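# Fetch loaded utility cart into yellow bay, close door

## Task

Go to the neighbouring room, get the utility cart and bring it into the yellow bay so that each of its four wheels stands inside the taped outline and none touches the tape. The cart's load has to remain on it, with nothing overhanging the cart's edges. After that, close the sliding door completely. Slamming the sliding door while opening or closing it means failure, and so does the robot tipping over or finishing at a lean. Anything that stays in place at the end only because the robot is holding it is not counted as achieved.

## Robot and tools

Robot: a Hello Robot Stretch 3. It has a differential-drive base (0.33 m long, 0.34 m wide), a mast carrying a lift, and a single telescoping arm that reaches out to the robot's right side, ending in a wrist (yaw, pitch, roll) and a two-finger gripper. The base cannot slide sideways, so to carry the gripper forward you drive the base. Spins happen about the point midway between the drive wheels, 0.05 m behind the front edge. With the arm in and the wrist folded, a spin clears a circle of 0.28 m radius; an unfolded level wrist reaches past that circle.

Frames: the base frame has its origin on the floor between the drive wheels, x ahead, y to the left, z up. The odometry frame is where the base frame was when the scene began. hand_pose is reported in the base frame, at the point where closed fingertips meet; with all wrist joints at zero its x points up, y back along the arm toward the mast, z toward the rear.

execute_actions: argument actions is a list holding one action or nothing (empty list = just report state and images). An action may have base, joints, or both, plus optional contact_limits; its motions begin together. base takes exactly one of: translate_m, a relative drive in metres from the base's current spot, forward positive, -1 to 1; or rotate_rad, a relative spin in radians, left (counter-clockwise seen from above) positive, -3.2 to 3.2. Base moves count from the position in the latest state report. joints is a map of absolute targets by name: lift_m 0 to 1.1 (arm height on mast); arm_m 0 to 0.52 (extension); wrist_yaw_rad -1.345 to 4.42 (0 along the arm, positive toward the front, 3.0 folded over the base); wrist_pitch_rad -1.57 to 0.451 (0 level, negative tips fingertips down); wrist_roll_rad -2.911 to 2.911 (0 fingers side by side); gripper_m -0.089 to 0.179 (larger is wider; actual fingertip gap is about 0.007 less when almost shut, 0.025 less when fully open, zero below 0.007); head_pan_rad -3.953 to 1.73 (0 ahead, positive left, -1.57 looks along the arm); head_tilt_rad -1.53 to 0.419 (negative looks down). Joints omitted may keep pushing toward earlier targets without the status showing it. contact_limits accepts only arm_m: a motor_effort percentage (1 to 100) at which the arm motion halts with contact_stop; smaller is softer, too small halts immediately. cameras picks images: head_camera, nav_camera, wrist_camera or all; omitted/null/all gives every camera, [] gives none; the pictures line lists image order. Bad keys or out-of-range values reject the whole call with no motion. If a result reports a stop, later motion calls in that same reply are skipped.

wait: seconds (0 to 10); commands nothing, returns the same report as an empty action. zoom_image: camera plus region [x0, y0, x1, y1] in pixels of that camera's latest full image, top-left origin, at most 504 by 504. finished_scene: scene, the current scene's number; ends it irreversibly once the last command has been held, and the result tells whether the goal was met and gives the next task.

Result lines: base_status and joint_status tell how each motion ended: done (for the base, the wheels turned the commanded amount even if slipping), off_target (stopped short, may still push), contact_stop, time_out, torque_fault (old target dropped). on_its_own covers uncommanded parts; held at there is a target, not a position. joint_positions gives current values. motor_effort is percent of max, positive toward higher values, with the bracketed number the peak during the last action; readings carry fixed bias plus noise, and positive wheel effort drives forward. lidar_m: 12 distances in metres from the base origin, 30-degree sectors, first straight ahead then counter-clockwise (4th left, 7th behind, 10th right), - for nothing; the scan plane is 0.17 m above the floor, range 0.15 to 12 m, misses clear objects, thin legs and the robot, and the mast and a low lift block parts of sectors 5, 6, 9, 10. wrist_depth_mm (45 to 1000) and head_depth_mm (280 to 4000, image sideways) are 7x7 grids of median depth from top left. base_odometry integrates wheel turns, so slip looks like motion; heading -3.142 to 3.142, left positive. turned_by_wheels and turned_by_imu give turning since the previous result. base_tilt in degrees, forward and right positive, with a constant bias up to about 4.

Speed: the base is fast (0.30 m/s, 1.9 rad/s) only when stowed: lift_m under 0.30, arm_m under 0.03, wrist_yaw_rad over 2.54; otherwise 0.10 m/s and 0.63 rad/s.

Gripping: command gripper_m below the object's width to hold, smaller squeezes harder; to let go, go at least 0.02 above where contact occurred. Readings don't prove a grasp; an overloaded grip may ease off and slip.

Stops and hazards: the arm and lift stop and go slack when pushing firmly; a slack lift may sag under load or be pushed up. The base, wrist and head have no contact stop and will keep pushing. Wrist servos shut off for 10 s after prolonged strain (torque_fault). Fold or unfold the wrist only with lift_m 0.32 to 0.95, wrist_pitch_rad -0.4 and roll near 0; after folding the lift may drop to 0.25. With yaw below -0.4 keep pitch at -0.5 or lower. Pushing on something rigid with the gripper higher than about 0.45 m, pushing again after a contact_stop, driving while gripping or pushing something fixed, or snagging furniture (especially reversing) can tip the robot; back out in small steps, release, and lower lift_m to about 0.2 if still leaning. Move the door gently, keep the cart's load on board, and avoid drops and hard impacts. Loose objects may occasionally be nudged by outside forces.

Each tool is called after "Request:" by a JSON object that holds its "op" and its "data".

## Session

Request:
{"op": "execute_actions", "data": {"actions": []}}

Scene clock: 0.00 s.
base_odometry: x=+0.000 y=+0.000 heading=+0.000 (m, m, rad; odometry frame)
turned_by_wheels: +0.000 (rad since the last result)
turned_by_imu: +0.000 (rad since the last result)
base_tilt: forward=-2.4 right=+2.4 (deg)
lidar_m: 2.41 1.44 1.17 1.15 1.22 1.38 1.36 1.16 0.90 0.88 0.93 1.36
head_depth_mm: 1946 2280 2284 2277 2314 2290 2193 / 1947 2295 2300 2314 2317 2335 2186 / 1945 2340 2335 2345 2376 2397 2175 / 1542 2335 2365 2387 2364 2388 2176 / 1946 2393 2391 2434 2416 2437 2181 / 1942 2403 2422 2427 2457 2449 2187 / 1945 2420 2442 2469 2476 2463 2174
base_status: not commanded
joint_positions: lift_m=+0.302 arm_m=+0.002 wrist_yaw_rad=+3.123 wrist_pitch_rad=-0.610 wrist_roll_rad=+0.013 gripper_m=+0.037 head_pan_rad=+0.009 head_tilt_rad=+0.007
joint_status: not commanded
motor_effort: left_wheel=+0 right_wheel=+0 lift_m=+21 arm_m=+0 wrist_yaw_rad=+0 wrist_pitch_rad=+8 wrist_roll_rad=+0 gripper_m=+1 head_pan_rad=+1 head_tilt_rad=+3 (%)
hand_pose: x=-0.0175 y=+0.0494 z=+0.2739 quat_wxyz=(+0.220, +0.681, +0.205, +0.668) (m; base frame)
wrist_depth_mm: - - - 964 916 889 840 / 841 812 - 763 755 713 703 / 688 680 673 636 618 606 592 / 592 578 567 561 541 536 511 / 518 516 - - 489 458 457 / 452 - - - - 418 405 / 409 - - - 380 373 365
pictures: head_camera (sideways: a quarter turn clockwise sets it upright), nav_camera (sideways: a quarter turn counterclockwise sets it upright), wrist_camera
Images, in order (width x height): head_camera 896x504, nav_camera 672x504, wrist_camera 644x364.

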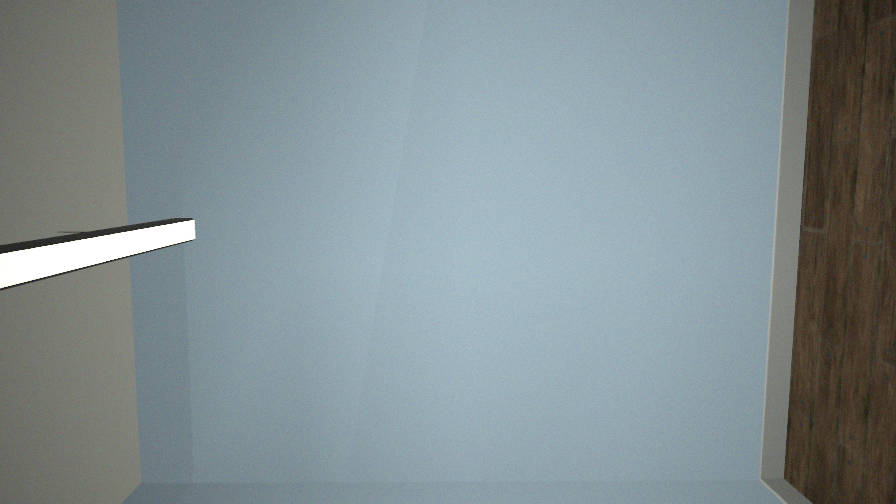

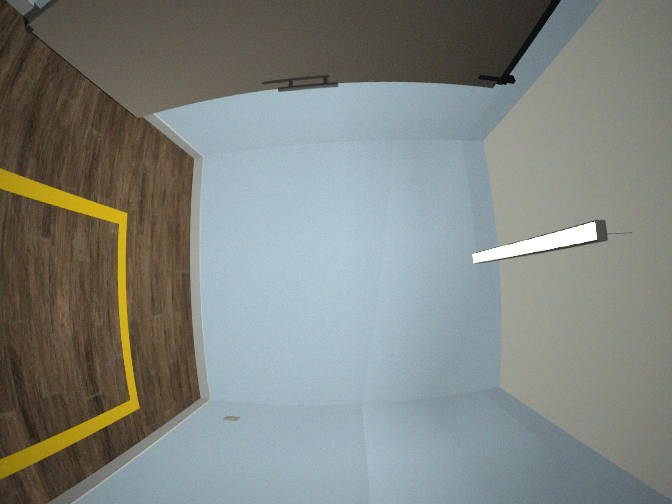

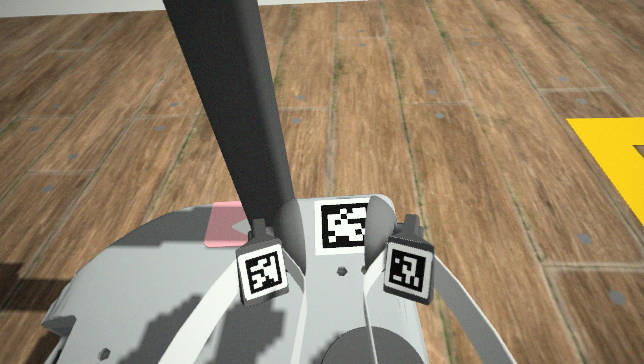

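Request:
{"op": "execute_actions", "data": {"actions": [{"joints":{"head_pan_rad":1.3,"head_tilt_rad":-0.4}}], "cameras": ["head_camera","nav_camera"]}}

Scene clock: 3.87 s.
base_odometry: x=+0.000 y=+0.000 heading=+0.000 (m, m, rad; odometry frame)
turned_by_wheels: +0.000 (rad since the last result)
turned_by_imu: +0.000 (rad since the last result)
base_tilt: forward=-2.3 right=+2.4 (deg)
lidar_m: 2.41 1.43 1.17 1.15 1.22 1.38 1.36 1.16 0.90 0.88 0.94 1.36
head_depth_mm: 967 1044 1126 1239 1351 1517 1371 / 975 1054 1139 1219 1338 1475 1383 / 985 1056 1151 1244 1364 1513 1381 / 968 1042 1128 1220 1332 1488 1380 / 950 1021 1097 1197 1304 1431 1388 / 936 1004 1074 1175 1276 1402 1378 / 921 986 1064 1149 1253 1364 1383
base_status: not commanded
joint_positions: lift_m=+0.302 arm_m=+0.002 wrist_yaw_rad=+3.123 wrist_pitch_rad=-0.610 wrist_roll_rad=+0.013 gripper_m=+0.037 head_pan_rad=+1.293 head_tilt_rad=-0.395
joint_status: all done
motor_effort: left_wheel=+0(0) right_wheel=+0(0) lift_m=+21(21) arm_m=+1(1) wrist_yaw_rad=+0(0) wrist_pitch_rad=+8(8) wrist_roll_rad=+0(0) gripper_m=+0(0) head_pan_rad=+4(50) head_tilt_rad=-3(34) (%)
hand_pose: x=-0.0175 y=+0.0494 z=+0.2739 quat_wxyz=(+0.220, +0.681, +0.205, +0.668) (m; base frame)
wrist_depth_mm: - - - 948 926 896 860 / 854 824 - 795 742 731 709 / 690 677 655 648 629 611 593 / 598 590 564 556 539 528 513 / 525 524 - - 482 460 451 / 460 - - - - 415 404 / 402 - - - 375 374 370
pictures: head_camera (sideways: a quarter turn clockwise sets it upright), nav_camera (sideways: a quarter turn counterclockwise sets it upright)
Images, in order (width x height): head_camera 896x504, nav_camera 672x504.

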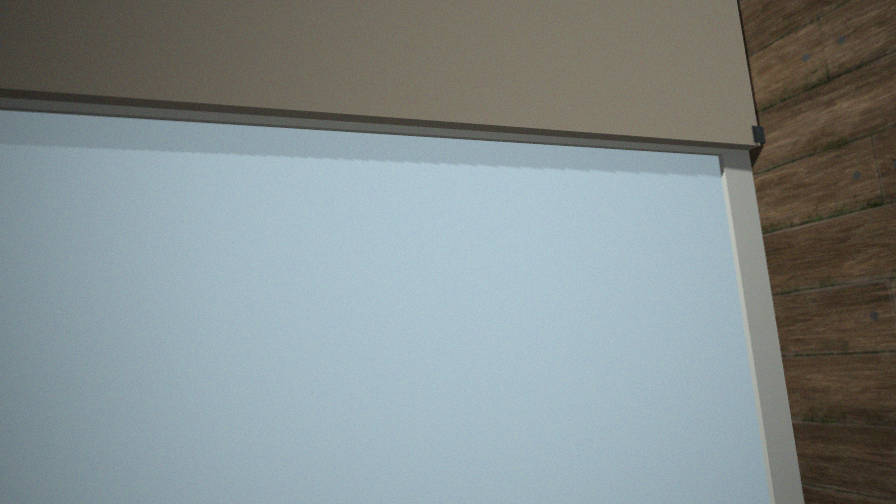

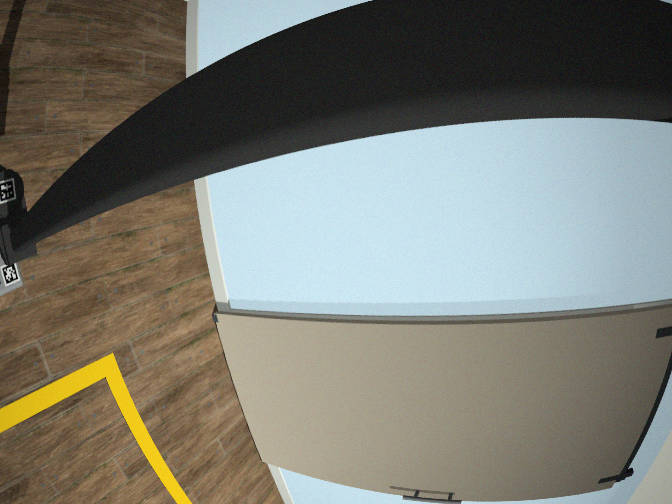

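Request:
{"op": "execute_actions", "data": {"actions": [{"joints":{"head_pan_rad":0.75,"head_tilt_rad":-0.35}}], "cameras": ["head_camera","nav_camera"]}}

Scene clock: 12.73 s.
base_odometry: x=+0.000 y=+0.000 heading=+0.000 (m, m, rad; odometry frame)
turned_by_wheels: +0.000 (rad since the last result)
turned_by_imu: +0.000 (rad since the last result)
base_tilt: forward=-2.4 right=+2.4 (deg)
lidar_m: 2.41 1.44 1.16 1.15 1.22 1.39 1.36 1.16 0.90 0.88 0.94 1.36
head_depth_mm: 1697 1855 2040 2270 2301 1765 1409 / 1455 1566 1693 1891 2096 1762 1408 / 1326 1423 1528 1661 1838 1774 1419 / 1222 1290 1401 1501 1626 1697 1419 / 1130 1191 1257 1359 1466 1582 1431 / 1039 1104 1168 1250 1335 1430 1418 / 972 1023 1085 1168 1260 1355 1377
base_status: not commanded
joint_positions: lift_m=+0.302 arm_m=+0.002 wrist_yaw_rad=+3.123 wrist_pitch_rad=-0.610 wrist_roll_rad=+0.013 gripper_m=+0.037 head_pan_rad=+0.757 head_tilt_rad=-0.359
joint_status: all done
motor_effort: left_wheel=+0(0) right_wheel=+0(0) lift_m=+21(21) arm_m=+1(1) wrist_yaw_rad=+0(0) wrist_pitch_rad=+8(8) wrist_roll_rad=-1(0) gripper_m=+0(1) head_pan_rad=-3(42) head_tilt_rad=+5(12) (%)
hand_pose: x=-0.0175 y=+0.0494 z=+0.2739 quat_wxyz=(+0.220, +0.681, +0.205, +0.668) (m; base frame)
wrist_depth_mm: - - - 972 914 897 856 / 836 813 - 769 755 731 693 / 691 672 661 637 628 605 593 / 594 571 567 557 533 529 512 / 508 515 - - 478 460 452 / 457 - - - - 413 410 / 408 - - - 376 374 366
pictures: head_camera (sideways: a quarter turn clockwise sets it upright), nav_camera (sideways: a quarter turn counterclockwise sets it upright)
Images, in order (width x height): head_camera 896x504, nav_camera 672x504.

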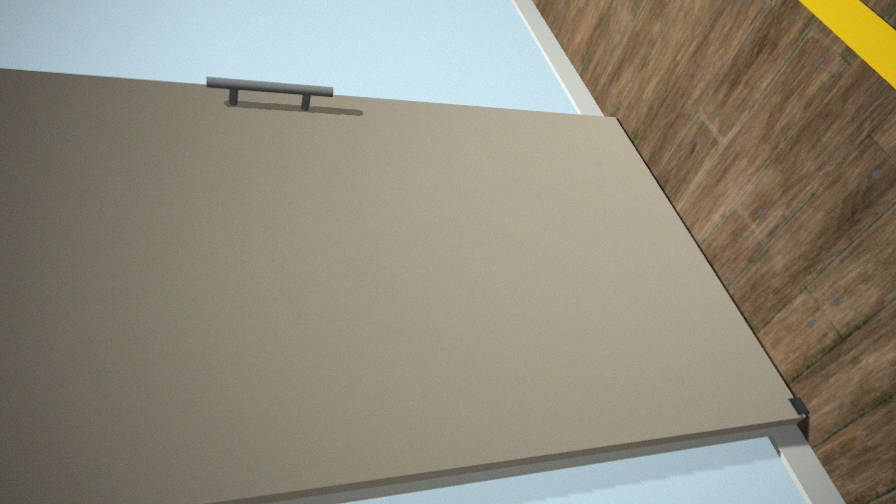

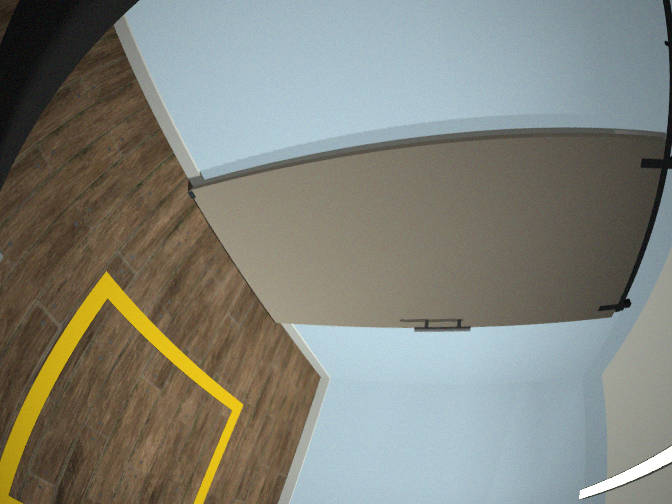

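Request:
{"op": "execute_actions", "data": {"actions": [{"base":{"rotate_rad":0.284},"joints":{"lift_m":0.28,"arm_m":0.0}}], "cameras": []}}

Request:
{"op": "execute_actions", "data": {"actions": [{"base":{"translate_m":1.0},"joints":{"head_pan_rad":0.6,"head_tilt_rad":-0.2}}], "cameras": []}}

Request:
{"op": "execute_actions", "data": {"actions": [{"base":{"translate_m":0.985},"joints":{"head_pan_rad":1.5,"head_tilt_rad":-0.2}}], "cameras": ["head_camera","nav_camera"]}}

Scene clock: 35.90 s.
base_odometry: x=+0.000 y=+0.000 heading=+0.284 (m, m, rad; odometry frame)
turned_by_wheels: +0.284 (rad since the last result)
turned_by_imu: +0.285 (rad since the last result)
base_tilt: forward=-2.4 right=+2.4 (deg)
lidar_m: 1.97 1.20 1.15 1.15 1.42 1.36 1.37 0.97 0.88 0.89 1.09 2.15
head_depth_mm: 1157 1243 1350 1475 1627 1721 1410 / 1097 1183 1275 1380 1510 1644 1413 / 1050 1124 1206 1304 1426 1556 1415 / 1005 1073 1150 1231 1351 1482 1424 / 1004 1070 1152 1235 1333 1450 1423 / 974 1032 1101 1175 1264 1365 1416 / 937 990 1050 1125 1203 1295 1365
base_status: done
joint_positions: lift_m=+0.281 arm_m=+0.002 wrist_yaw_rad=+3.123 wrist_pitch_rad=-0.610 wrist_roll_rad=+0.013 gripper_m=+0.037 head_pan_rad=+0.757 head_tilt_rad=-0.358
joint_status: all done
joint sent to its limit — the command would take arm_m past its lower limit, so that joint was sent only as far as its limit.
motor_effort: left_wheel=-2(7) right_wheel=+2(6) lift_m=+11(18) arm_m=+1(1) wrist_yaw_rad=+0(0) wrist_pitch_rad=+8(8) wrist_roll_rad=+0(0) gripper_m=+0(0) head_pan_rad=-5(4) head_tilt_rad=+5(6) (%)
hand_pose: x=-0.0175 y=+0.0494 z=+0.2527 quat_wxyz=(+0.220, +0.681, +0.205, +0.668) (m; base frame)
wrist_depth_mm: - - - 926 903 841 807 / 793 765 - 732 701 676 670 / 668 656 640 606 576 578 563 / 557 556 550 547 507 504 490 / 486 - - - 452 441 437 / 441 - - - - 397 386 / - - - - 358 354 348
pictures: none
No camera images: the call's "cameras" was empty. Leave "cameras" out to get every camera's image.

Scene clock: 41.00 s.
base_odometry: x=+0.960 y=+0.280 heading=+0.284 (m, m, rad; odometry frame)
turned_by_wheels: +0.000 (rad since the last result)
turned_by_imu: -0.001 (rad since the last result)
base_tilt: forward=-2.4 right=+2.4 (deg)
lidar_m: 1.36 0.81 0.74 0.74 0.98 1.95 2.13 1.36 1.23 1.24 1.52 1.48
head_depth_mm: 1010 1067 1125 1188 1266 1361 1444 / 935 982 1030 1085 1154 1221 1295 / 868 913 952 1000 1059 1108 1175 / 751 785 815 842 888 941 994 / 706 734 762 797 832 872 916 / 667 690 717 746 778 810 848 / 629 653 676 702 729 759 790
base_status: done
joint_positions: lift_m=+0.281 arm_m=+0.002 wrist_yaw_rad=+3.123 wrist_pitch_rad=-0.610 wrist_roll_rad=+0.013 gripper_m=+0.037 head_pan_rad=+0.607 head_tilt_rad=-0.210
joint_status: all done
motor_effort: left_wheel=-2(5) right_wheel=+2(6) lift_m=+12(12) arm_m=+1(0) wrist_yaw_rad=+0(0) wrist_pitch_rad=+8(8) wrist_roll_rad=+0(0) gripper_m=-1(0) head_pan_rad=-4(21) head_tilt_rad=+6(23) (%)
hand_pose: x=-0.0175 y=+0.0494 z=+0.2527 quat_wxyz=(+0.220, +0.681, +0.205, +0.668) (m; base frame)
wrist_depth_mm: - 988 - 810 750 686 634 / 813 784 - 714 715 688 650 / 660 649 637 603 595 579 559 / 559 552 546 539 505 497 482 / 489 - - - 453 444 431 / 444 - - - - 392 380 / - - - - 358 353 349
pictures: none
No camera images: the call's "cameras" was empty. Leave "cameras" out to get every camera's image.

Scene clock: 46.07 s.
base_odometry: x=+1.906 y=+0.556 heading=+0.284 (m, m, rad; odometry frame)
turned_by_wheels: +0.000 (rad since the last result)
turned_by_imu: -0.001 (rad since the last result)
base_tilt: forward=-2.4 right=+2.4 (deg)
lidar_m: 0.57 0.49 0.45 0.45 0.54 0.95 2.74 1.74 1.58 0.97 0.62 0.56
head_depth_mm: 343 357 371 387 405 424 445 / 354 368 383 400 418 439 461 / 364 379 396 415 434 456 479 / 376 392 410 430 450 473 500 / 389 405 424 445 468 493 521 / 401 420 439 462 487 514 545 / 417 435 456 480 508 532 560
base_status: done
joint_positions: lift_m=+0.281 arm_m=+0.002 wrist_yaw_rad=+3.123 wrist_pitch_rad=-0.610 wrist_roll_rad=+0.013 gripper_m=+0.037 head_pan_rad=+1.493 head_tilt_rad=-0.210
joint_status: all done
motor_effort: left_wheel=-1(5) right_wheel=+2(7) lift_m=+11(11) arm_m=+1(1) wrist_yaw_rad=+0(0) wrist_pitch_rad=+8(8) wrist_roll_rad=+0(0) gripper_m=+0(0) head_pan_rad=+4(50) head_tilt_rad=+6(5) (%)
hand_pose: x=-0.0175 y=+0.0494 z=+0.2527 quat_wxyz=(+0.220, +0.681, +0.205, +0.668) (m; base frame)
wrist_depth_mm: 624 571 - 511 465 429 401 / 715 652 - 568 517 472 439 / 660 645 634 608 561 521 470 / 559 545 557 539 510 499 482 / 477 - - - 451 441 424 / 437 - - - - 393 390 / - - - - 355 353 352
pictures: head_camera (sideways: a quarter turn clockwise sets it upright), nav_camera (sideways: a quarter turn counterclockwise sets it upright)
Images, in order (width x height): head_camera 896x504, nav_camera 672x504.

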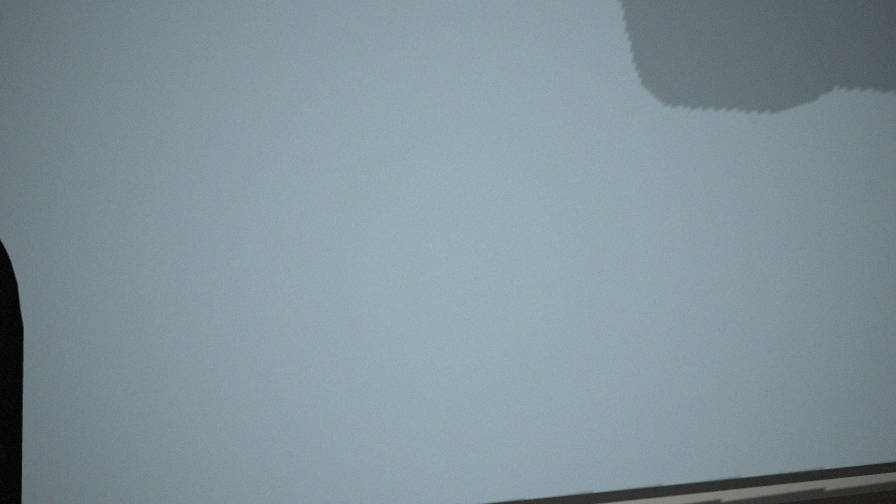

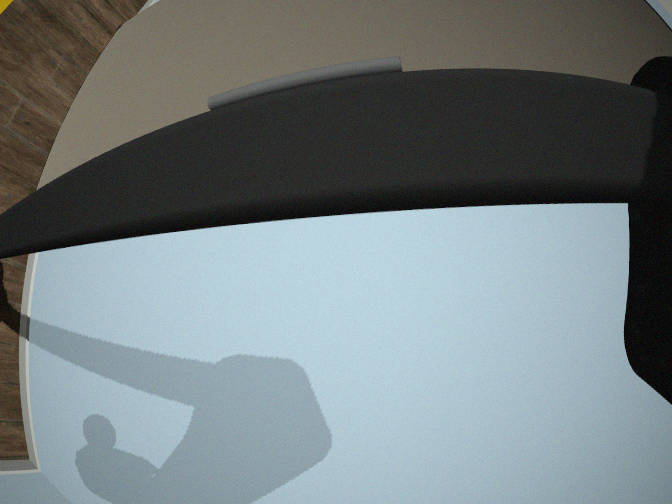

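Request:
{"op": "execute_actions", "data": {"actions": [{"base":{"rotate_rad":2.771},"joints":{"head_pan_rad":-1.0,"head_tilt_rad":-0.25}}], "cameras": ["head_camera"]}}

Scene clock: 52.33 s.
base_odometry: x=+1.906 y=+0.556 heading=+3.054 (m, m, rad; odometry frame)
turned_by_wheels: +2.771 (rad since the last result)
turned_by_imu: +2.776 (rad since the last result)
base_tilt: forward=-2.4 right=+2.4 (deg)
lidar_m: 1.38 2.31 1.65 1.58 0.82 0.59 0.56 0.58 0.47 0.45 0.46 0.54
head_depth_mm: 360 375 392 409 429 450 475 / 381 397 416 436 458 483 509 / 404 423 443 466 491 519 550 / 429 452 475 501 529 563 600 / 441 459 482 504 531 559 595 / 422 447 475 505 539 580 627 / 456 484 512 468 498 645 705
base_status: done
joint_positions: lift_m=+0.281 arm_m=+0.002 wrist_yaw_rad=+3.123 wrist_pitch_rad=-0.610 wrist_roll_rad=+0.013 gripper_m=+0.037 head_pan_rad=-0.993 head_tilt_rad=-0.247
joint_status: all done
motor_effort: left_wheel=-2(7) right_wheel=+2(8) lift_m=+11(11) arm_m=+0(0) wrist_yaw_rad=+0(0) wrist_pitch_rad=+8(8) wrist_roll_rad=+0(0) gripper_m=-1(1) head_pan_rad=-3(50) head_tilt_rad=-2(9) (%)
hand_pose: x=-0.0175 y=+0.0494 z=+0.2527 quat_wxyz=(+0.220, +0.681, +0.205, +0.668) (m; base frame)
wrist_depth_mm: 688 911 - 910 855 835 815 / 666 765 - 727 708 693 660 / 634 643 613 613 588 574 572 / 570 543 555 537 514 494 485 / 489 - - - 452 439 436 / 437 - - - - 394 388 / - - - - 355 354 349
pictures: head_camera (sideways: a quarter turn clockwise sets it upright)
Images, in order (width x height): head_camera 896x504.

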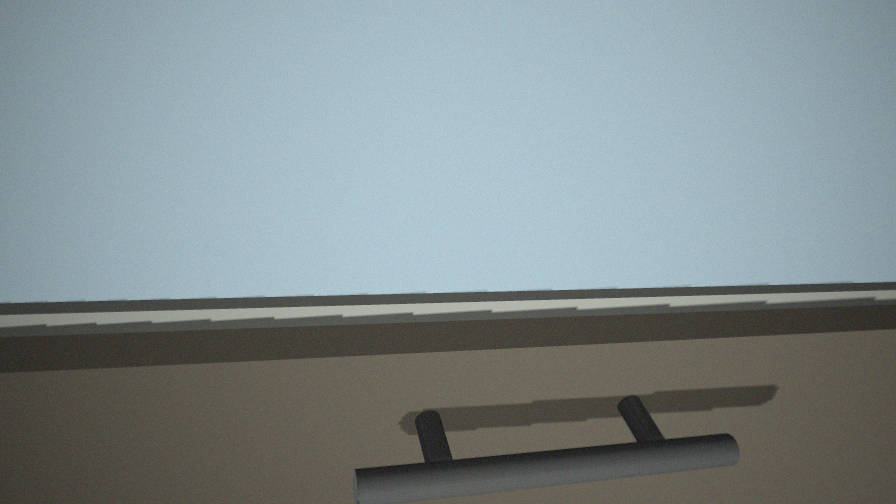

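Request:
{"op": "execute_actions", "data": {"actions": [{"joints":{"lift_m":0.36,"wrist_pitch_rad":-0.4,"wrist_roll_rad":0.0,"gripper_m":0.0,"head_pan_rad":-1.0,"head_tilt_rad":-1.0}}], "cameras": []}}

Request:
{"op": "execute_actions", "data": {"actions": [{"joints":{"wrist_yaw_rad":1.35}}], "cameras": []}}

Request:
{"op": "execute_actions", "data": {"actions": [{"joints":{"wrist_pitch_rad":0.0,"wrist_roll_rad":1.57,"arm_m":0.17,"lift_m":0.33}}], "cameras": ["head_camera","wrist_camera"]}}

Scene clock: 75.70 s.
base_odometry: x=+1.906 y=+0.556 heading=+3.054 (m, m, rad; odometry frame)
turned_by_wheels: +0.000 (rad since the last result)
turned_by_imu: +0.000 (rad since the last result)
base_tilt: forward=-2.3 right=+2.4 (deg)
lidar_m: 1.38 2.30 1.65 1.58 0.82 0.59 0.56 0.58 0.47 0.45 0.46 0.54
head_depth_mm: 393 455 539 667 867 1156 1103 / 417 487 587 738 986 1185 - / 443 524 640 823 1155 1221 - / 473 566 702 924 1286 1203 1111 / 477 561 701 927 1301 1212 1099 / 471 582 762 1095 1340 1211 1103 / 470 645 870 1335 1353 1214 1110
base_status: not commanded
joint_positions: lift_m=+0.359 arm_m=+0.002 wrist_yaw_rad=+3.123 wrist_pitch_rad=-0.419 wrist_roll_rad=+0.004 gripper_m=+0.000 head_pan_rad=-0.993 head_tilt_rad=-0.987
joint_status: all done
motor_effort: left_wheel=-2(2) right_wheel=+2(2) lift_m=+30(30) arm_m=+0(1) wrist_yaw_rad=+0(0) wrist_pitch_rad=+12(13) wrist_roll_rad=-2(3) gripper_m=-3(91) head_pan_rad=-4(4) head_tilt_rad=-7(50) (%)
hand_pose: x=-0.0170 y=+0.0775 z=+0.3720 quat_wxyz=(+0.154, +0.694, +0.140, +0.689) (m; base frame)
wrist_depth_mm: 695 968 - - - - - / 685 - - - - - - / 666 980 - - - 964 949 / 660 820 816 832 792 756 774 / 638 698 683 - 648 630 642 / 582 590 587 545 548 555 544 / 518 518 - - 489 479 474
pictures: none
No camera images: the call's "cameras" was empty. Leave "cameras" out to get every camera's image.

Scene clock: 77.60 s.
base_odometry: x=+1.906 y=+0.556 heading=+3.054 (m, m, rad; odometry frame)
turned_by_wheels: +0.000 (rad since the last result)
turned_by_imu: +0.000 (rad since the last result)
base_tilt: forward=-2.4 right=+2.4 (deg)
lidar_m: 1.38 2.30 1.65 1.58 0.82 0.59 0.56 0.58 0.47 0.45 0.46 0.54
head_depth_mm: 392 455 540 665 865 1153 1103 / 416 486 586 735 987 1207 - / 443 523 641 823 1157 1223 - / 473 565 700 928 1272 1206 1120 / 478 561 701 930 1307 1205 1106 / 471 581 763 1098 1347 1212 1103 / 469 646 871 1345 1360 1211 1106
base_status: not commanded
joint_positions: lift_m=+0.359 arm_m=+0.002 wrist_yaw_rad=+1.352 wrist_pitch_rad=-0.419 wrist_roll_rad=+0.003 gripper_m=+0.000 head_pan_rad=-0.993 head_tilt_rad=-0.987
joint_status: all done
motor_effort: left_wheel=-2(2) right_wheel=+2(1) lift_m=+30(30) arm_m=+0(0) wrist_yaw_rad=-3(4) wrist_pitch_rad=+12(11) wrist_roll_rad=-1(2) gripper_m=-3(3) head_pan_rad=-3(4) head_tilt_rad=-7(8) (%)
hand_pose: x=+0.1976 y=-0.1957 z=+0.3720 quat_wxyz=(+0.631, +0.548, -0.448, +0.317) (m; base frame)
wrist_depth_mm: - - - 883 416 291 259 / - - - 992 439 312 265 / - - - 929 465 337 270 / 847 842 822 793 488 374 280 / 697 688 668 - 482 408 288 / 586 576 581 544 525 428 296 / 517 501 499 493 484 414 304
pictures: none
No camera images: the call's "cameras" was empty. Leave "cameras" out to get every camera's image.

Scene clock: 80.10 s.
base_odometry: x=+1.906 y=+0.556 heading=+3.054 (m, m, rad; odometry frame)
turned_by_wheels: +0.000 (rad since the last result)
turned_by_imu: +0.000 (rad since the last result)
base_tilt: forward=-2.3 right=+2.4 (deg)
lidar_m: 1.38 2.31 1.65 1.58 0.82 0.59 0.56 0.58 0.47 0.45 0.46 0.54
head_depth_mm: 392 455 541 663 848 1182 1078 / 415 486 586 734 936 1183 1127 / 442 523 640 825 1189 1210 - / 472 565 702 926 1277 1215 1110 / 478 561 699 929 1305 1216 1096 / 470 583 762 1099 1349 1214 1108 / 470 644 869 1347 1348 1212 1109
base_status: not commanded
joint_positions: lift_m=+0.331 arm_m=+0.170 wrist_yaw_rad=+1.351 wrist_pitch_rad=-0.022 wrist_roll_rad=+1.569 gripper_m=+0.000 head_pan_rad=-0.993 head_tilt_rad=-0.987
joint_status: all done
motor_effort: left_wheel=-2(2) right_wheel=+2(2) lift_m=+12(27) arm_m=+4(4) wrist_yaw_rad=-1(3) wrist_pitch_rad=+14(15) wrist_roll_rad=+0(2) gripper_m=-3(3) head_pan_rad=-5(4) head_tilt_rad=-8(7) (%)
hand_pose: x=+0.2281 y=-0.3705 z=+0.4392 quat_wxyz=(+0.008, +0.625, -0.780, -0.008) (m; base frame)
wrist_depth_mm: 91 92 94 95 97 98 100 / 128 129 133 136 139 142 145 / 213 219 226 236 246 255 268 / 292 290 290 290 287 289 289 / - - - - - 777 520 / - - - - - 796 527 / - - - - - 785 532
pictures: head_camera (sideways: a quarter turn clockwise sets it upright), wrist_camera
Images, in order (width x height): head_camera 896x504, wrist_camera 644x364.

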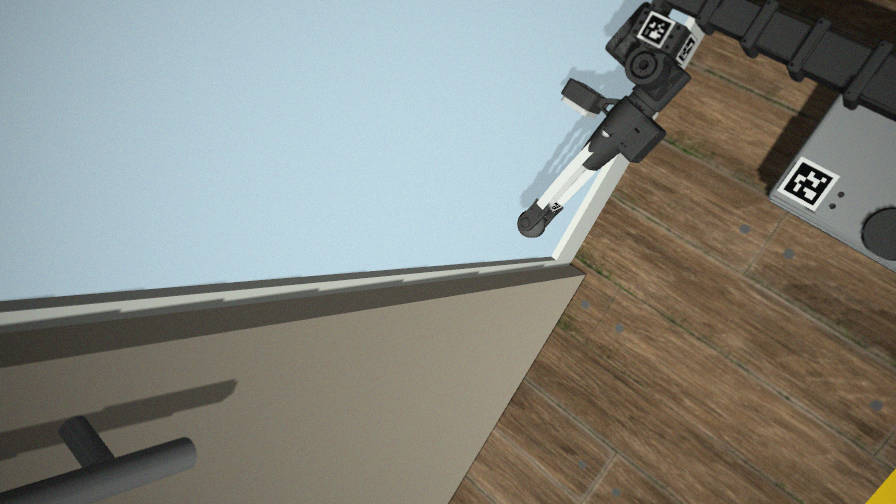

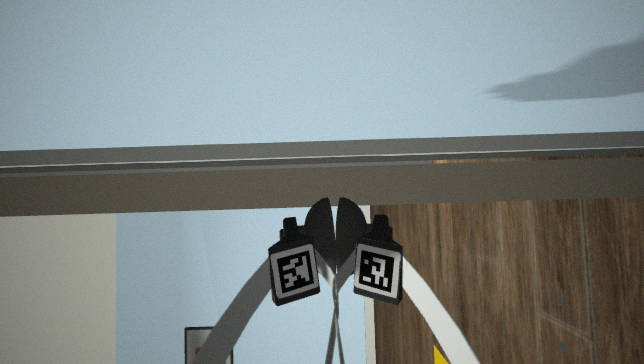

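Request:
{"op": "execute_actions", "data": {"actions": [{"joints":{"wrist_roll_rad":-1.57,"arm_m":0.2}}], "cameras": ["head_camera","wrist_camera"]}}

Scene clock: 83.93 s.
base_odometry: x=+1.906 y=+0.556 heading=+3.054 (m, m, rad; odometry frame)
turned_by_wheels: +0.000 (rad since the last result)
turned_by_imu: +0.000 (rad since the last result)
base_tilt: forward=-2.4 right=+2.4 (deg)
lidar_m: 1.38 2.30 1.65 1.58 0.82 0.59 0.56 0.58 0.47 0.45 0.46 0.54
head_depth_mm: 392 455 541 662 828 1178 1076 / 416 488 585 737 913 1189 1127 / 443 524 640 823 1181 1203 - / 472 567 701 922 1287 1207 1114 / 479 563 701 930 1304 1211 1099 / 470 582 758 1098 1349 1208 1106 / 469 645 871 1338 1348 1215 1107
base_status: not commanded
joint_positions: lift_m=+0.331 arm_m=+0.200 wrist_yaw_rad=+1.351 wrist_pitch_rad=-0.022 wrist_roll_rad=-1.569 gripper_m=+0.000 head_pan_rad=-0.993 head_tilt_rad=-0.987
joint_status: all done
motor_effort: left_wheel=-2(2) right_wheel=+2(2) lift_m=+11(11) arm_m=+3(5) wrist_yaw_rad=-1(1) wrist_pitch_rad=+14(14) wrist_roll_rad=-1(1) gripper_m=-3(3) head_pan_rad=-4(4) head_tilt_rad=-7(8) (%)
hand_pose: x=+0.2282 y=-0.4003 z=+0.4396 quat_wxyz=(+0.780, +0.009, +0.007, +0.625) (m; base frame)
wrist_depth_mm: 493 693 - - - - - / 483 574 542 489 444 409 392 / 315 299 284 277 269 264 258 / 302 294 286 281 275 267 263 / 254 248 240 - 228 224 217 / 201 197 195 179 183 182 179 / 167 166 161 159 156 153 151
pictures: head_camera (sideways: a quarter turn clockwise sets it upright), wrist_camera
Images, in order (width x height): head_camera 896x504, wrist_camera 644x364.

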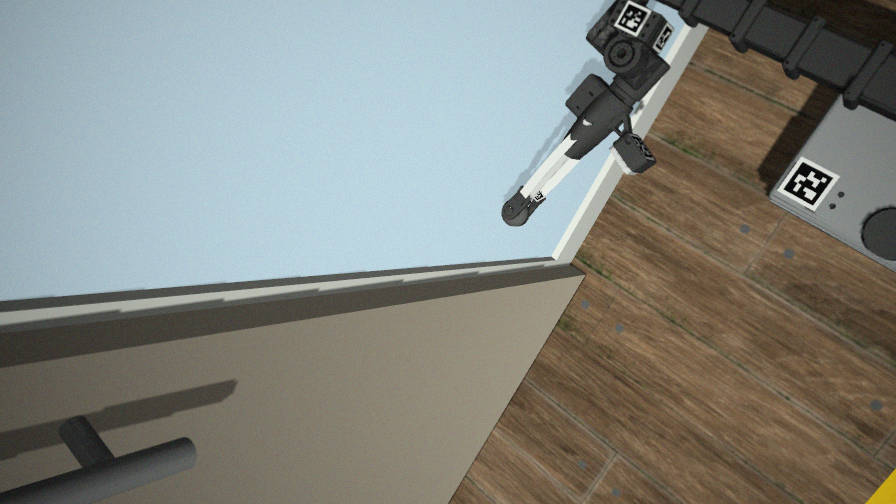

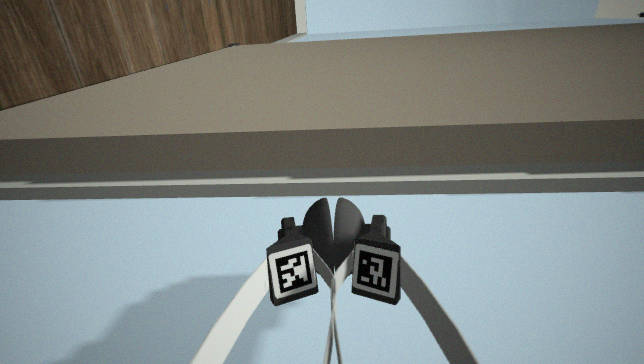

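Request:
{"op": "execute_actions", "data": {"actions": [{"joints":{"arm_m":0.205},"base":{"translate_m":0.07}}], "cameras": ["wrist_camera"]}}

Scene clock: 91.77 s.
base_odometry: x=+1.836 y=+0.562 heading=+3.054 (m, m, rad; odometry frame)
turned_by_wheels: +0.000 (rad since the last result)
turned_by_imu: +0.000 (rad since the last result)
base_tilt: forward=-2.4 right=+2.4 (deg)
lidar_m: 1.37 2.30 1.66 1.58 0.92 0.66 0.63 0.65 0.47 0.44 0.46 0.54
head_depth_mm: 390 452 538 665 821 1161 1079 / 414 484 584 732 913 1187 1125 / 440 521 637 817 1183 1210 - / 437 519 643 845 1246 1199 1115 / 434 529 673 923 1295 1216 1109 / 431 557 755 1093 1350 1218 1106 / 507 639 864 1329 1353 1216 1104
base_status: done
joint_positions: lift_m=+0.331 arm_m=+0.205 wrist_yaw_rad=+1.351 wrist_pitch_rad=-0.022 wrist_roll_rad=-1.569 gripper_m=+0.000 head_pan_rad=-0.993 head_tilt_rad=-0.988
joint_status: all done
motor_effort: left_wheel=-2(3) right_wheel=+1(5) lift_m=+11(11) arm_m=+3(3) wrist_yaw_rad=+0(1) wrist_pitch_rad=+14(14) wrist_roll_rad=-1(1) gripper_m=-3(2) head_pan_rad=-4(4) head_tilt_rad=-7(7) (%)
hand_pose: x=+0.2282 y=-0.4053 z=+0.4396 quat_wxyz=(+0.780, +0.009, +0.007, +0.625) (m; base frame)
wrist_depth_mm: 489 690 - - - - - / 480 542 492 442 409 379 353 / 289 271 257 243 234 223 212 / 227 221 216 212 208 203 199 / 232 224 220 - 208 204 199 / 191 188 184 171 174 173 169 / 159 157 154 150 148 146 144
pictures: wrist_camera
Images, in order (width x height): wrist_camera 644x364.

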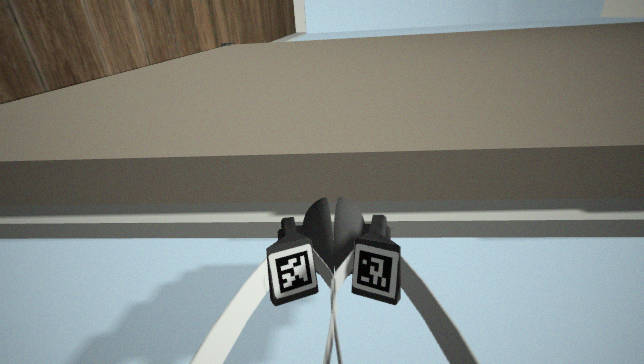

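Request:
{"op": "execute_actions", "data": {"actions": [{"joints":{"arm_m":0.199},"base":{"translate_m":0.06}}], "cameras": ["wrist_camera"]}}

Scene clock: 97.53 s.
base_odometry: x=+1.776 y=+0.567 heading=+3.054 (m, m, rad; odometry frame)
turned_by_wheels: +0.000 (rad since the last result)
turned_by_imu: -0.010 (rad since the last result)
base_tilt: forward=-2.3 right=+2.4 (deg)
lidar_m: 1.32 2.33 1.66 1.58 1.02 0.73 0.69 0.65 0.47 0.44 0.45 0.53
head_depth_mm: 389 450 535 661 824 1165 1077 / 410 482 579 730 903 1180 1125 / 423 501 621 801 1174 1208 - / 407 486 612 805 1219 1207 1115 / 428 511 663 913 1303 1213 1110 / 393 552 743 1065 1351 1217 1099 / 499 629 846 1298 1353 1220 1104
base_status: done
joint_positions: lift_m=+0.331 arm_m=+0.199 wrist_yaw_rad=+1.352 wrist_pitch_rad=-0.022 wrist_roll_rad=-1.569 gripper_m=+0.000 head_pan_rad=-0.994 head_tilt_rad=-0.989
joint_status: all done
motor_effort: left_wheel=+0(14) right_wheel=+1(31) lift_m=+11(11) arm_m=+1(2) wrist_yaw_rad=-2(11) wrist_pitch_rad=+14(15) wrist_roll_rad=-1(1) gripper_m=-2(4) head_pan_rad=-4(3) head_tilt_rad=-6(7) (%)
hand_pose: x=+0.2282 y=-0.3993 z=+0.4396 quat_wxyz=(+0.780, +0.009, +0.007, +0.626) (m; base frame)
wrist_depth_mm: 487 684 - - - - 914 / 474 536 484 443 401 372 352 / 294 272 260 247 236 225 216 / 199 195 190 185 180 175 171 / 208 203 198 - 189 185 180 / 182 179 175 170 167 163 159 / 162 160 157 153 151 150 146
pictures: wrist_camera
Images, in order (width x height): wrist_camera 644x364.

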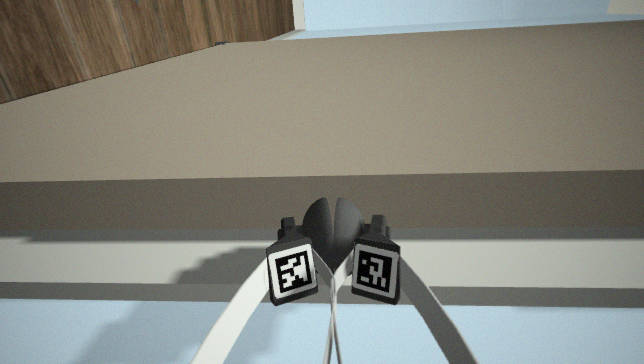

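Request:
{"op": "execute_actions", "data": {"actions": [{"joints":{"arm_m":0.205},"base":{"translate_m":0.12}}], "cameras": ["wrist_camera"]}}

Scene clock: 107.03 s.
base_odometry: x=+1.657 y=+0.577 heading=+3.054 (m, m, rad; odometry frame)
turned_by_wheels: +0.000 (rad since the last result)
turned_by_imu: -0.026 (rad since the last result)
base_tilt: forward=-2.4 right=+2.4 (deg)
lidar_m: 1.20 2.41 1.68 1.59 1.22 0.85 0.80 0.66 0.46 0.44 0.43 0.51
head_depth_mm: 366 430 523 647 813 1159 1075 / 2228 482 555 698 891 1189 1124 / 2377 1990 1697 1495 1278 1198 - / 401 482 606 803 1222 1209 1118 / 411 499 634 870 1289 1219 1110 / 387 456 706 1013 1331 1216 1111 / 473 596 796 1203 1353 1220 1112
base_status: done
joint_positions: lift_m=+0.331 arm_m=+0.205 wrist_yaw_rad=+1.352 wrist_pitch_rad=-0.022 wrist_roll_rad=-1.569 gripper_m=+0.000 head_pan_rad=-0.994 head_tilt_rad=-0.989
joint_status: all done
motor_effort: left_wheel=+1(7) right_wheel=-1(30) lift_m=+11(11) arm_m=+4(8) wrist_yaw_rad=-2(55) wrist_pitch_rad=+14(16) wrist_roll_rad=-1(0) gripper_m=-3(3) head_pan_rad=-3(3) head_tilt_rad=-7(7) (%)
hand_pose: x=+0.2282 y=-0.4050 z=+0.4395 quat_wxyz=(+0.780, +0.009, +0.007, +0.626) (m; base frame)
wrist_depth_mm: 493 676 - 925 758 646 549 / 409 371 342 314 292 271 254 / 217 207 197 189 181 171 165 / 191 189 184 179 177 173 168 / 478 672 - - - - - / 477 680 - - - - - / 459 590 876 - - - -
pictures: wrist_camera
Images, in order (width x height): wrist_camera 644x364.

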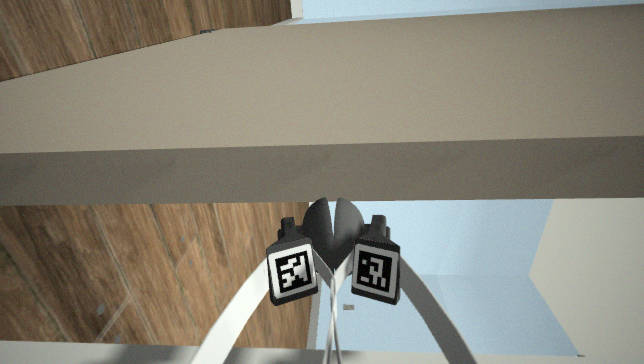

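Request:
{"op": "execute_actions", "data": {"actions": [{"base":{"translate_m":-0.04}}], "cameras": []}}

Request:
{"op": "execute_actions", "data": {"actions": [{"base":{"rotate_rad":0.05},"joints":{"wrist_roll_rad":0.0,"gripper_m":0.11,"arm_m":0.195}}], "cameras": ["wrist_camera","head_camera"]}}

Scene clock: 118.13 s.
base_odometry: x=+1.696 y=+0.574 heading=+3.054 (m, m, rad; odometry frame)
turned_by_wheels: +0.000 (rad since the last result)
turned_by_imu: +0.001 (rad since the last result)
base_tilt: forward=-2.4 right=+2.4 (deg)
lidar_m: 1.21 2.40 1.68 1.58 1.16 0.81 0.77 0.67 0.46 0.44 0.45 0.51
head_depth_mm: 378 443 527 653 811 1166 1072 / 389 459 559 715 900 1179 1119 / 2361 1931 1618 830 1171 1211 - / 2303 1944 1653 1424 1281 1219 1119 / 417 501 638 873 1287 1209 1105 / 439 512 712 1015 1339 1209 1101 / 401 598 802 1213 1355 1221 1108
base_status: done
joint_positions: lift_m=+0.331 arm_m=+0.205 wrist_yaw_rad=+1.352 wrist_pitch_rad=-0.022 wrist_roll_rad=-1.569 gripper_m=+0.000 head_pan_rad=-0.994 head_tilt_rad=-0.989
joint_status: not commanded
motor_effort: left_wheel=+2(2) right_wheel=-4(4) lift_m=+11(11) arm_m=+4(4) wrist_yaw_rad=-2(2) wrist_pitch_rad=+13(14) wrist_roll_rad=-1(1) gripper_m=-3(3) head_pan_rad=-2(4) head_tilt_rad=-6(7) (%)
hand_pose: x=+0.2282 y=-0.4050 z=+0.4397 quat_wxyz=(+0.780, +0.009, +0.007, +0.626) (m; base frame)
wrist_depth_mm: 491 682 - - 793 670 583 / 431 394 353 327 303 285 265 / 227 223 218 211 208 201 197 / 447 611 982 - - - - / 481 672 - - - - - / 155 152 150 138 142 140 137 / 130 128 126 123 121 119 117
pictures: none
No camera images: the call's "cameras" was empty. Leave "cameras" out to get every camera's image.

Scene clock: 119.73 s.
base_odometry: x=+1.696 y=+0.574 heading=+3.105 (m, m, rad; odometry frame)
turned_by_wheels: +0.050 (rad since the last result)
turned_by_imu: +0.051 (rad since the last result)
base_tilt: forward=-2.3 right=+2.3 (deg)
lidar_m: 1.63 2.28 1.65 1.59 1.10 0.79 0.77 0.64 0.46 0.44 0.45 0.54
head_depth_mm: 378 445 534 656 807 1177 1077 / 415 473 562 718 911 1191 1128 / 2360 1976 1700 1472 1279 1204 - / 439 515 642 858 1282 1206 1111 / 434 526 672 926 1316 1210 1104 / 420 547 759 1099 1342 1223 1108 / 509 645 877 1360 1351 1227 1114
base_status: done
joint_positions: lift_m=+0.331 arm_m=+0.195 wrist_yaw_rad=+1.423 wrist_pitch_rad=+0.001 wrist_roll_rad=-0.010 gripper_m=+0.110 head_pan_rad=-0.994 head_tilt_rad=-0.989
joint_status: all done
on_its_own: wrist_yaw_rad is at rest, and its effort (-93) is outside its rest range (-12 to +12)
motor_effort: left_wheel=+3(4) right_wheel=-4(4) lift_m=+11(11) arm_m=+6(8) wrist_yaw_rad=-93(92) wrist_pitch_rad=+0(13) wrist_roll_rad=+4(5) gripper_m=+17(100) head_pan_rad=-4(3) head_tilt_rad=-6(7) (%)
hand_pose: x=+0.2321 y=-0.3774 z=+0.4455 quat_wxyz=(+0.539, +0.459, -0.533, +0.464) (m; base frame)
wrist_depth_mm: - - - 193 - 102 73 / - - - 205 - 103 74 / - - - 220 - 104 74 / - - - 232 - 106 75 / - - - 250 - 107 76 / 988 - 933 272 843 102 76 / 742 747 725 295 710 118 77
pictures: head_camera (sideways: a quarter turn clockwise sets it upright), wrist_camera
Images, in order (width x height): head_camera 896x504, wrist_camera 644x364.

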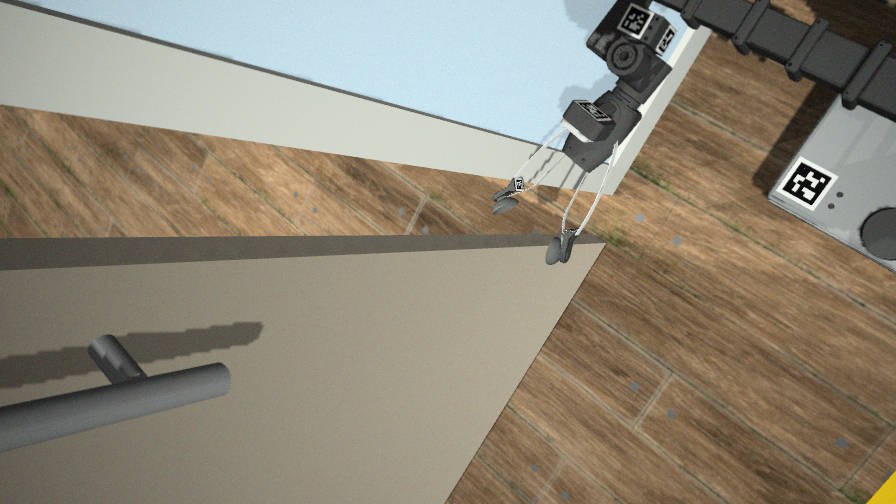

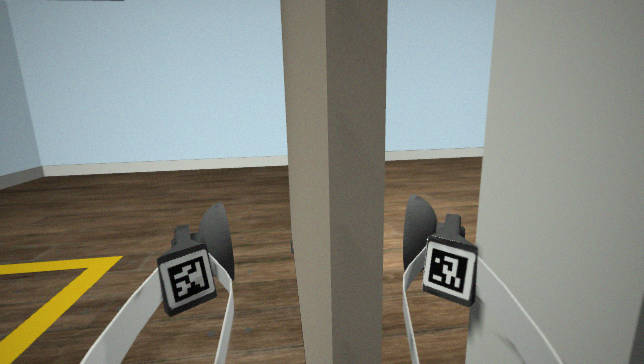

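Request:
{"op": "execute_actions", "data": {"actions": [{"joints":{"wrist_yaw_rad":1.44,"gripper_m":0.075}}], "cameras": ["wrist_camera","head_camera"]}}

Scene clock: 123.07 s.
base_odometry: x=+1.696 y=+0.574 heading=+3.104 (m, m, rad; odometry frame)
turned_by_wheels: +0.000 (rad since the last result)
turned_by_imu: +0.000 (rad since the last result)
base_tilt: forward=-2.4 right=+2.4 (deg)
lidar_m: 1.63 2.28 1.66 1.59 1.11 0.79 0.77 0.63 0.46 0.44 0.45 0.54
head_depth_mm: 377 447 533 654 810 1170 1080 / 416 471 561 717 909 1189 1130 / 2360 1985 1706 1450 1276 1205 - / 439 522 645 858 1277 1208 1111 / 433 525 671 922 1303 1218 1097 / 420 546 759 1099 1344 1206 1106 / 508 644 874 1359 1357 1218 1108
base_status: not commanded
joint_positions: lift_m=+0.331 arm_m=+0.195 wrist_yaw_rad=+1.442 wrist_pitch_rad=-0.017 wrist_roll_rad=-0.005 gripper_m=+0.075 head_pan_rad=-0.994 head_tilt_rad=-0.989
joint_status: all done
motor_effort: left_wheel=-1(1) right_wheel=+1(1) lift_m=+11(11) arm_m=+4(4) wrist_yaw_rad=-3(25) wrist_pitch_rad=+10(11) wrist_roll_rad=+2(2) gripper_m=+0(93) head_pan_rad=-3(3) head_tilt_rad=-7(7) (%)
hand_pose: x=+0.2323 y=-0.3726 z=+0.4409 quat_wxyz=(+0.537, +0.470, -0.525, +0.463) (m; base frame)
wrist_depth_mm: - - - 210 - 103 74 / - - - 225 - 105 75 / - - - 241 - 106 75 / - - - 262 - 108 76 / - - - 286 - 109 77 / 978 905 844 319 833 101 77 / 721 732 735 355 698 120 78
pictures: head_camera (sideways: a quarter turn clockwise sets it upright), wrist_camera
Images, in order (width x height): head_camera 896x504, wrist_camera 644x364.

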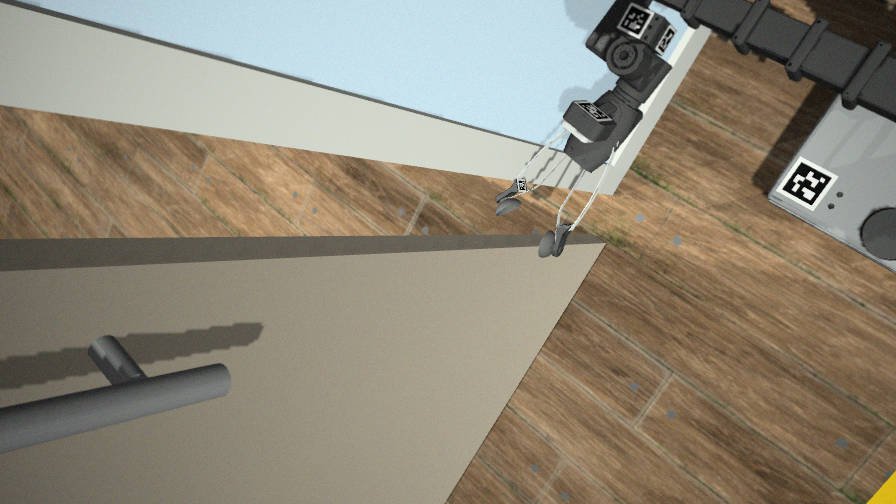

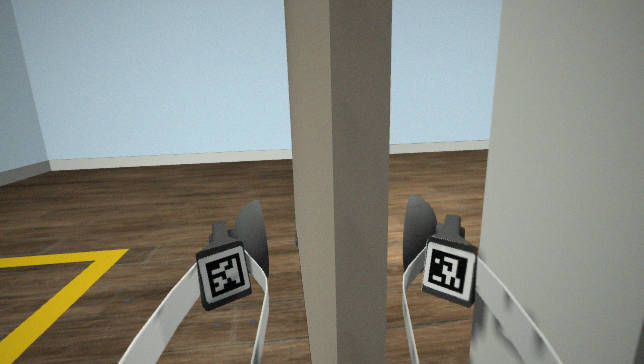

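Request:
{"op": "execute_actions", "data": {"actions": [{"base":{"translate_m":-0.03},"joints":{"arm_m":0.17}}], "cameras": []}}

Request:
{"op": "execute_actions", "data": {"actions": [{"joints":{"gripper_m":0.0,"wrist_roll_rad":-1.57,"wrist_yaw_rad":1.35}}], "cameras": []}}

Request:
{"op": "execute_actions", "data": {"actions": [{"joints":{"arm_m":0.185},"base":{"translate_m":0.04}}], "cameras": ["wrist_camera"]}}

Scene clock: 138.77 s.
base_odometry: x=+1.726 y=+0.573 heading=+3.104 (m, m, rad; odometry frame)
turned_by_wheels: +0.000 (rad since the last result)
turned_by_imu: +0.000 (rad since the last result)
base_tilt: forward=-2.3 right=+2.4 (deg)
lidar_m: 1.63 2.27 1.65 1.58 1.06 0.77 0.74 0.63 0.46 0.44 0.46 0.54
head_depth_mm: 386 448 532 654 826 1181 1076 / 398 467 571 724 941 1187 1122 / 2303 1899 664 844 1143 1202 - / 2315 1955 1651 1419 1293 1211 1111 / 435 526 669 922 1300 1213 1103 / 455 542 755 1100 1349 1213 1105 / 452 642 874 1363 1348 1219 1110
base_status: done
joint_positions: lift_m=+0.331 arm_m=+0.170 wrist_yaw_rad=+1.442 wrist_pitch_rad=-0.017 wrist_roll_rad=-0.004 gripper_m=+0.075 head_pan_rad=-0.994 head_tilt_rad=-0.989
joint_status: all done
motor_effort: left_wheel=-2(5) right_wheel=+2(3) lift_m=+11(11) arm_m=-2(1) wrist_yaw_rad=-2(2) wrist_pitch_rad=+11(11) wrist_roll_rad=+1(1) gripper_m=+0(1) head_pan_rad=-4(3) head_tilt_rad=-7(7) (%)
hand_pose: x=+0.2323 y=-0.3483 z=+0.4407 quat_wxyz=(+0.537, +0.470, -0.526, +0.463) (m; base frame)
wrist_depth_mm: - - - 386 - - 99 / - - - 415 - 142 100 / - - - 448 - 143 102 / - - - 486 - 145 102 / - - - 533 245 146 103 / 933 958 866 597 261 137 105 / 739 718 725 651 652 162 109
pictures: none
No camera images: the call's "cameras" was empty. Leave "cameras" out to get every camera's image.

Scene clock: 140.20 s.
base_odometry: x=+1.726 y=+0.573 heading=+3.104 (m, m, rad; odometry frame)
turned_by_wheels: +0.000 (rad since the last result)
turned_by_imu: +0.000 (rad since the last result)
base_tilt: forward=-2.4 right=+2.4 (deg)
lidar_m: 1.63 2.28 1.65 1.58 1.06 0.77 0.74 0.63 0.46 0.44 0.45 0.54
head_depth_mm: 385 448 534 654 830 1186 1077 / 397 468 570 726 920 1190 1129 / 2308 1901 664 841 1170 1206 - / 2321 1938 1649 1441 1276 1205 1112 / 434 526 669 923 1313 1207 1103 / 456 542 758 1098 1355 1218 1099 / 453 645 874 1360 1354 1217 1113
base_status: not commanded
joint_positions: lift_m=+0.331 arm_m=+0.170 wrist_yaw_rad=+1.352 wrist_pitch_rad=-0.017 wrist_roll_rad=-1.568 gripper_m=+0.000 head_pan_rad=-0.994 head_tilt_rad=-0.989
joint_status: all done
motor_effort: left_wheel=-1(2) right_wheel=+1(1) lift_m=+12(11) arm_m=-3(2) wrist_yaw_rad=-2(5) wrist_pitch_rad=+11(11) wrist_roll_rad=-1(3) gripper_m=-3(92) head_pan_rad=-4(3) head_tilt_rad=-7(7) (%)
hand_pose: x=+0.2284 y=-0.3706 z=+0.4408 quat_wxyz=(+0.780, +0.008, +0.005, +0.626) (m; base frame)
wrist_depth_mm: 490 692 - - - - - / 483 658 765 676 625 570 527 / 422 399 375 356 341 321 308 / 268 258 251 246 239 232 227 / 455 592 915 - - - - / 487 667 - - - - - / 182 179 175 172 169 167 164
pictures: none
No camera images: the call's "cameras" was empty. Leave "cameras" out to get every camera's image.

Scene clock: 141.53 s.
base_odometry: x=+1.686 y=+0.574 heading=+3.104 (m, m, rad; odometry frame)
turned_by_wheels: +0.000 (rad since the last result)
turned_by_imu: +0.000 (rad since the last result)
base_tilt: forward=-2.3 right=+2.4 (deg)
lidar_m: 1.63 2.28 1.65 1.59 1.12 0.81 0.77 0.63 0.46 0.44 0.44 0.54
head_depth_mm: 374 442 531 655 820 1167 1076 / 2225 483 565 719 910 1197 1125 / 2402 1978 1716 1482 1284 1205 - / 420 503 634 838 1274 1212 1106 / 431 526 671 923 1304 1207 1096 / 406 550 756 1098 1347 1209 1103 / 508 642 873 1362 1352 1218 1110
base_status: done
joint_positions: lift_m=+0.331 arm_m=+0.185 wrist_yaw_rad=+1.352 wrist_pitch_rad=-0.017 wrist_roll_rad=-1.569 gripper_m=+0.000 head_pan_rad=-0.994 head_tilt_rad=-0.989
joint_status: all done
motor_effort: left_wheel=-2(3) right_wheel=+2(5) lift_m=+11(11) arm_m=+3(4) wrist_yaw_rad=-2(3) wrist_pitch_rad=+11(11) wrist_roll_rad=-1(1) gripper_m=-3(3) head_pan_rad=-4(4) head_tilt_rad=-7(6) (%)
hand_pose: x=+0.2283 y=-0.3851 z=+0.4408 quat_wxyz=(+0.780, +0.007, +0.005, +0.625) (m; base frame)
wrist_depth_mm: 497 690 - - - - - / 489 618 645 581 529 486 456 / 360 340 320 305 290 278 267 / 228 222 213 208 201 194 187 / 222 216 211 - 199 197 194 / 485 679 - - - - - / 478 658 - - - - -
pictures: wrist_camera
Images, in order (width x height): wrist_camera 644x364.

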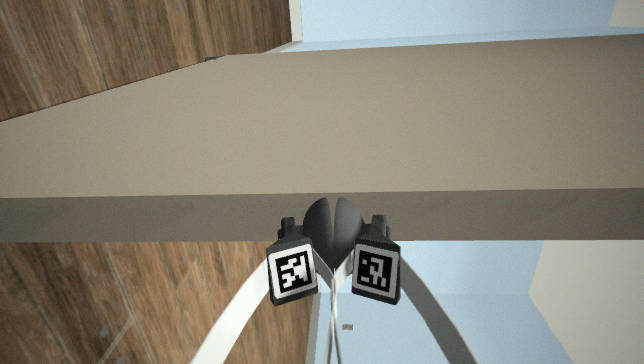

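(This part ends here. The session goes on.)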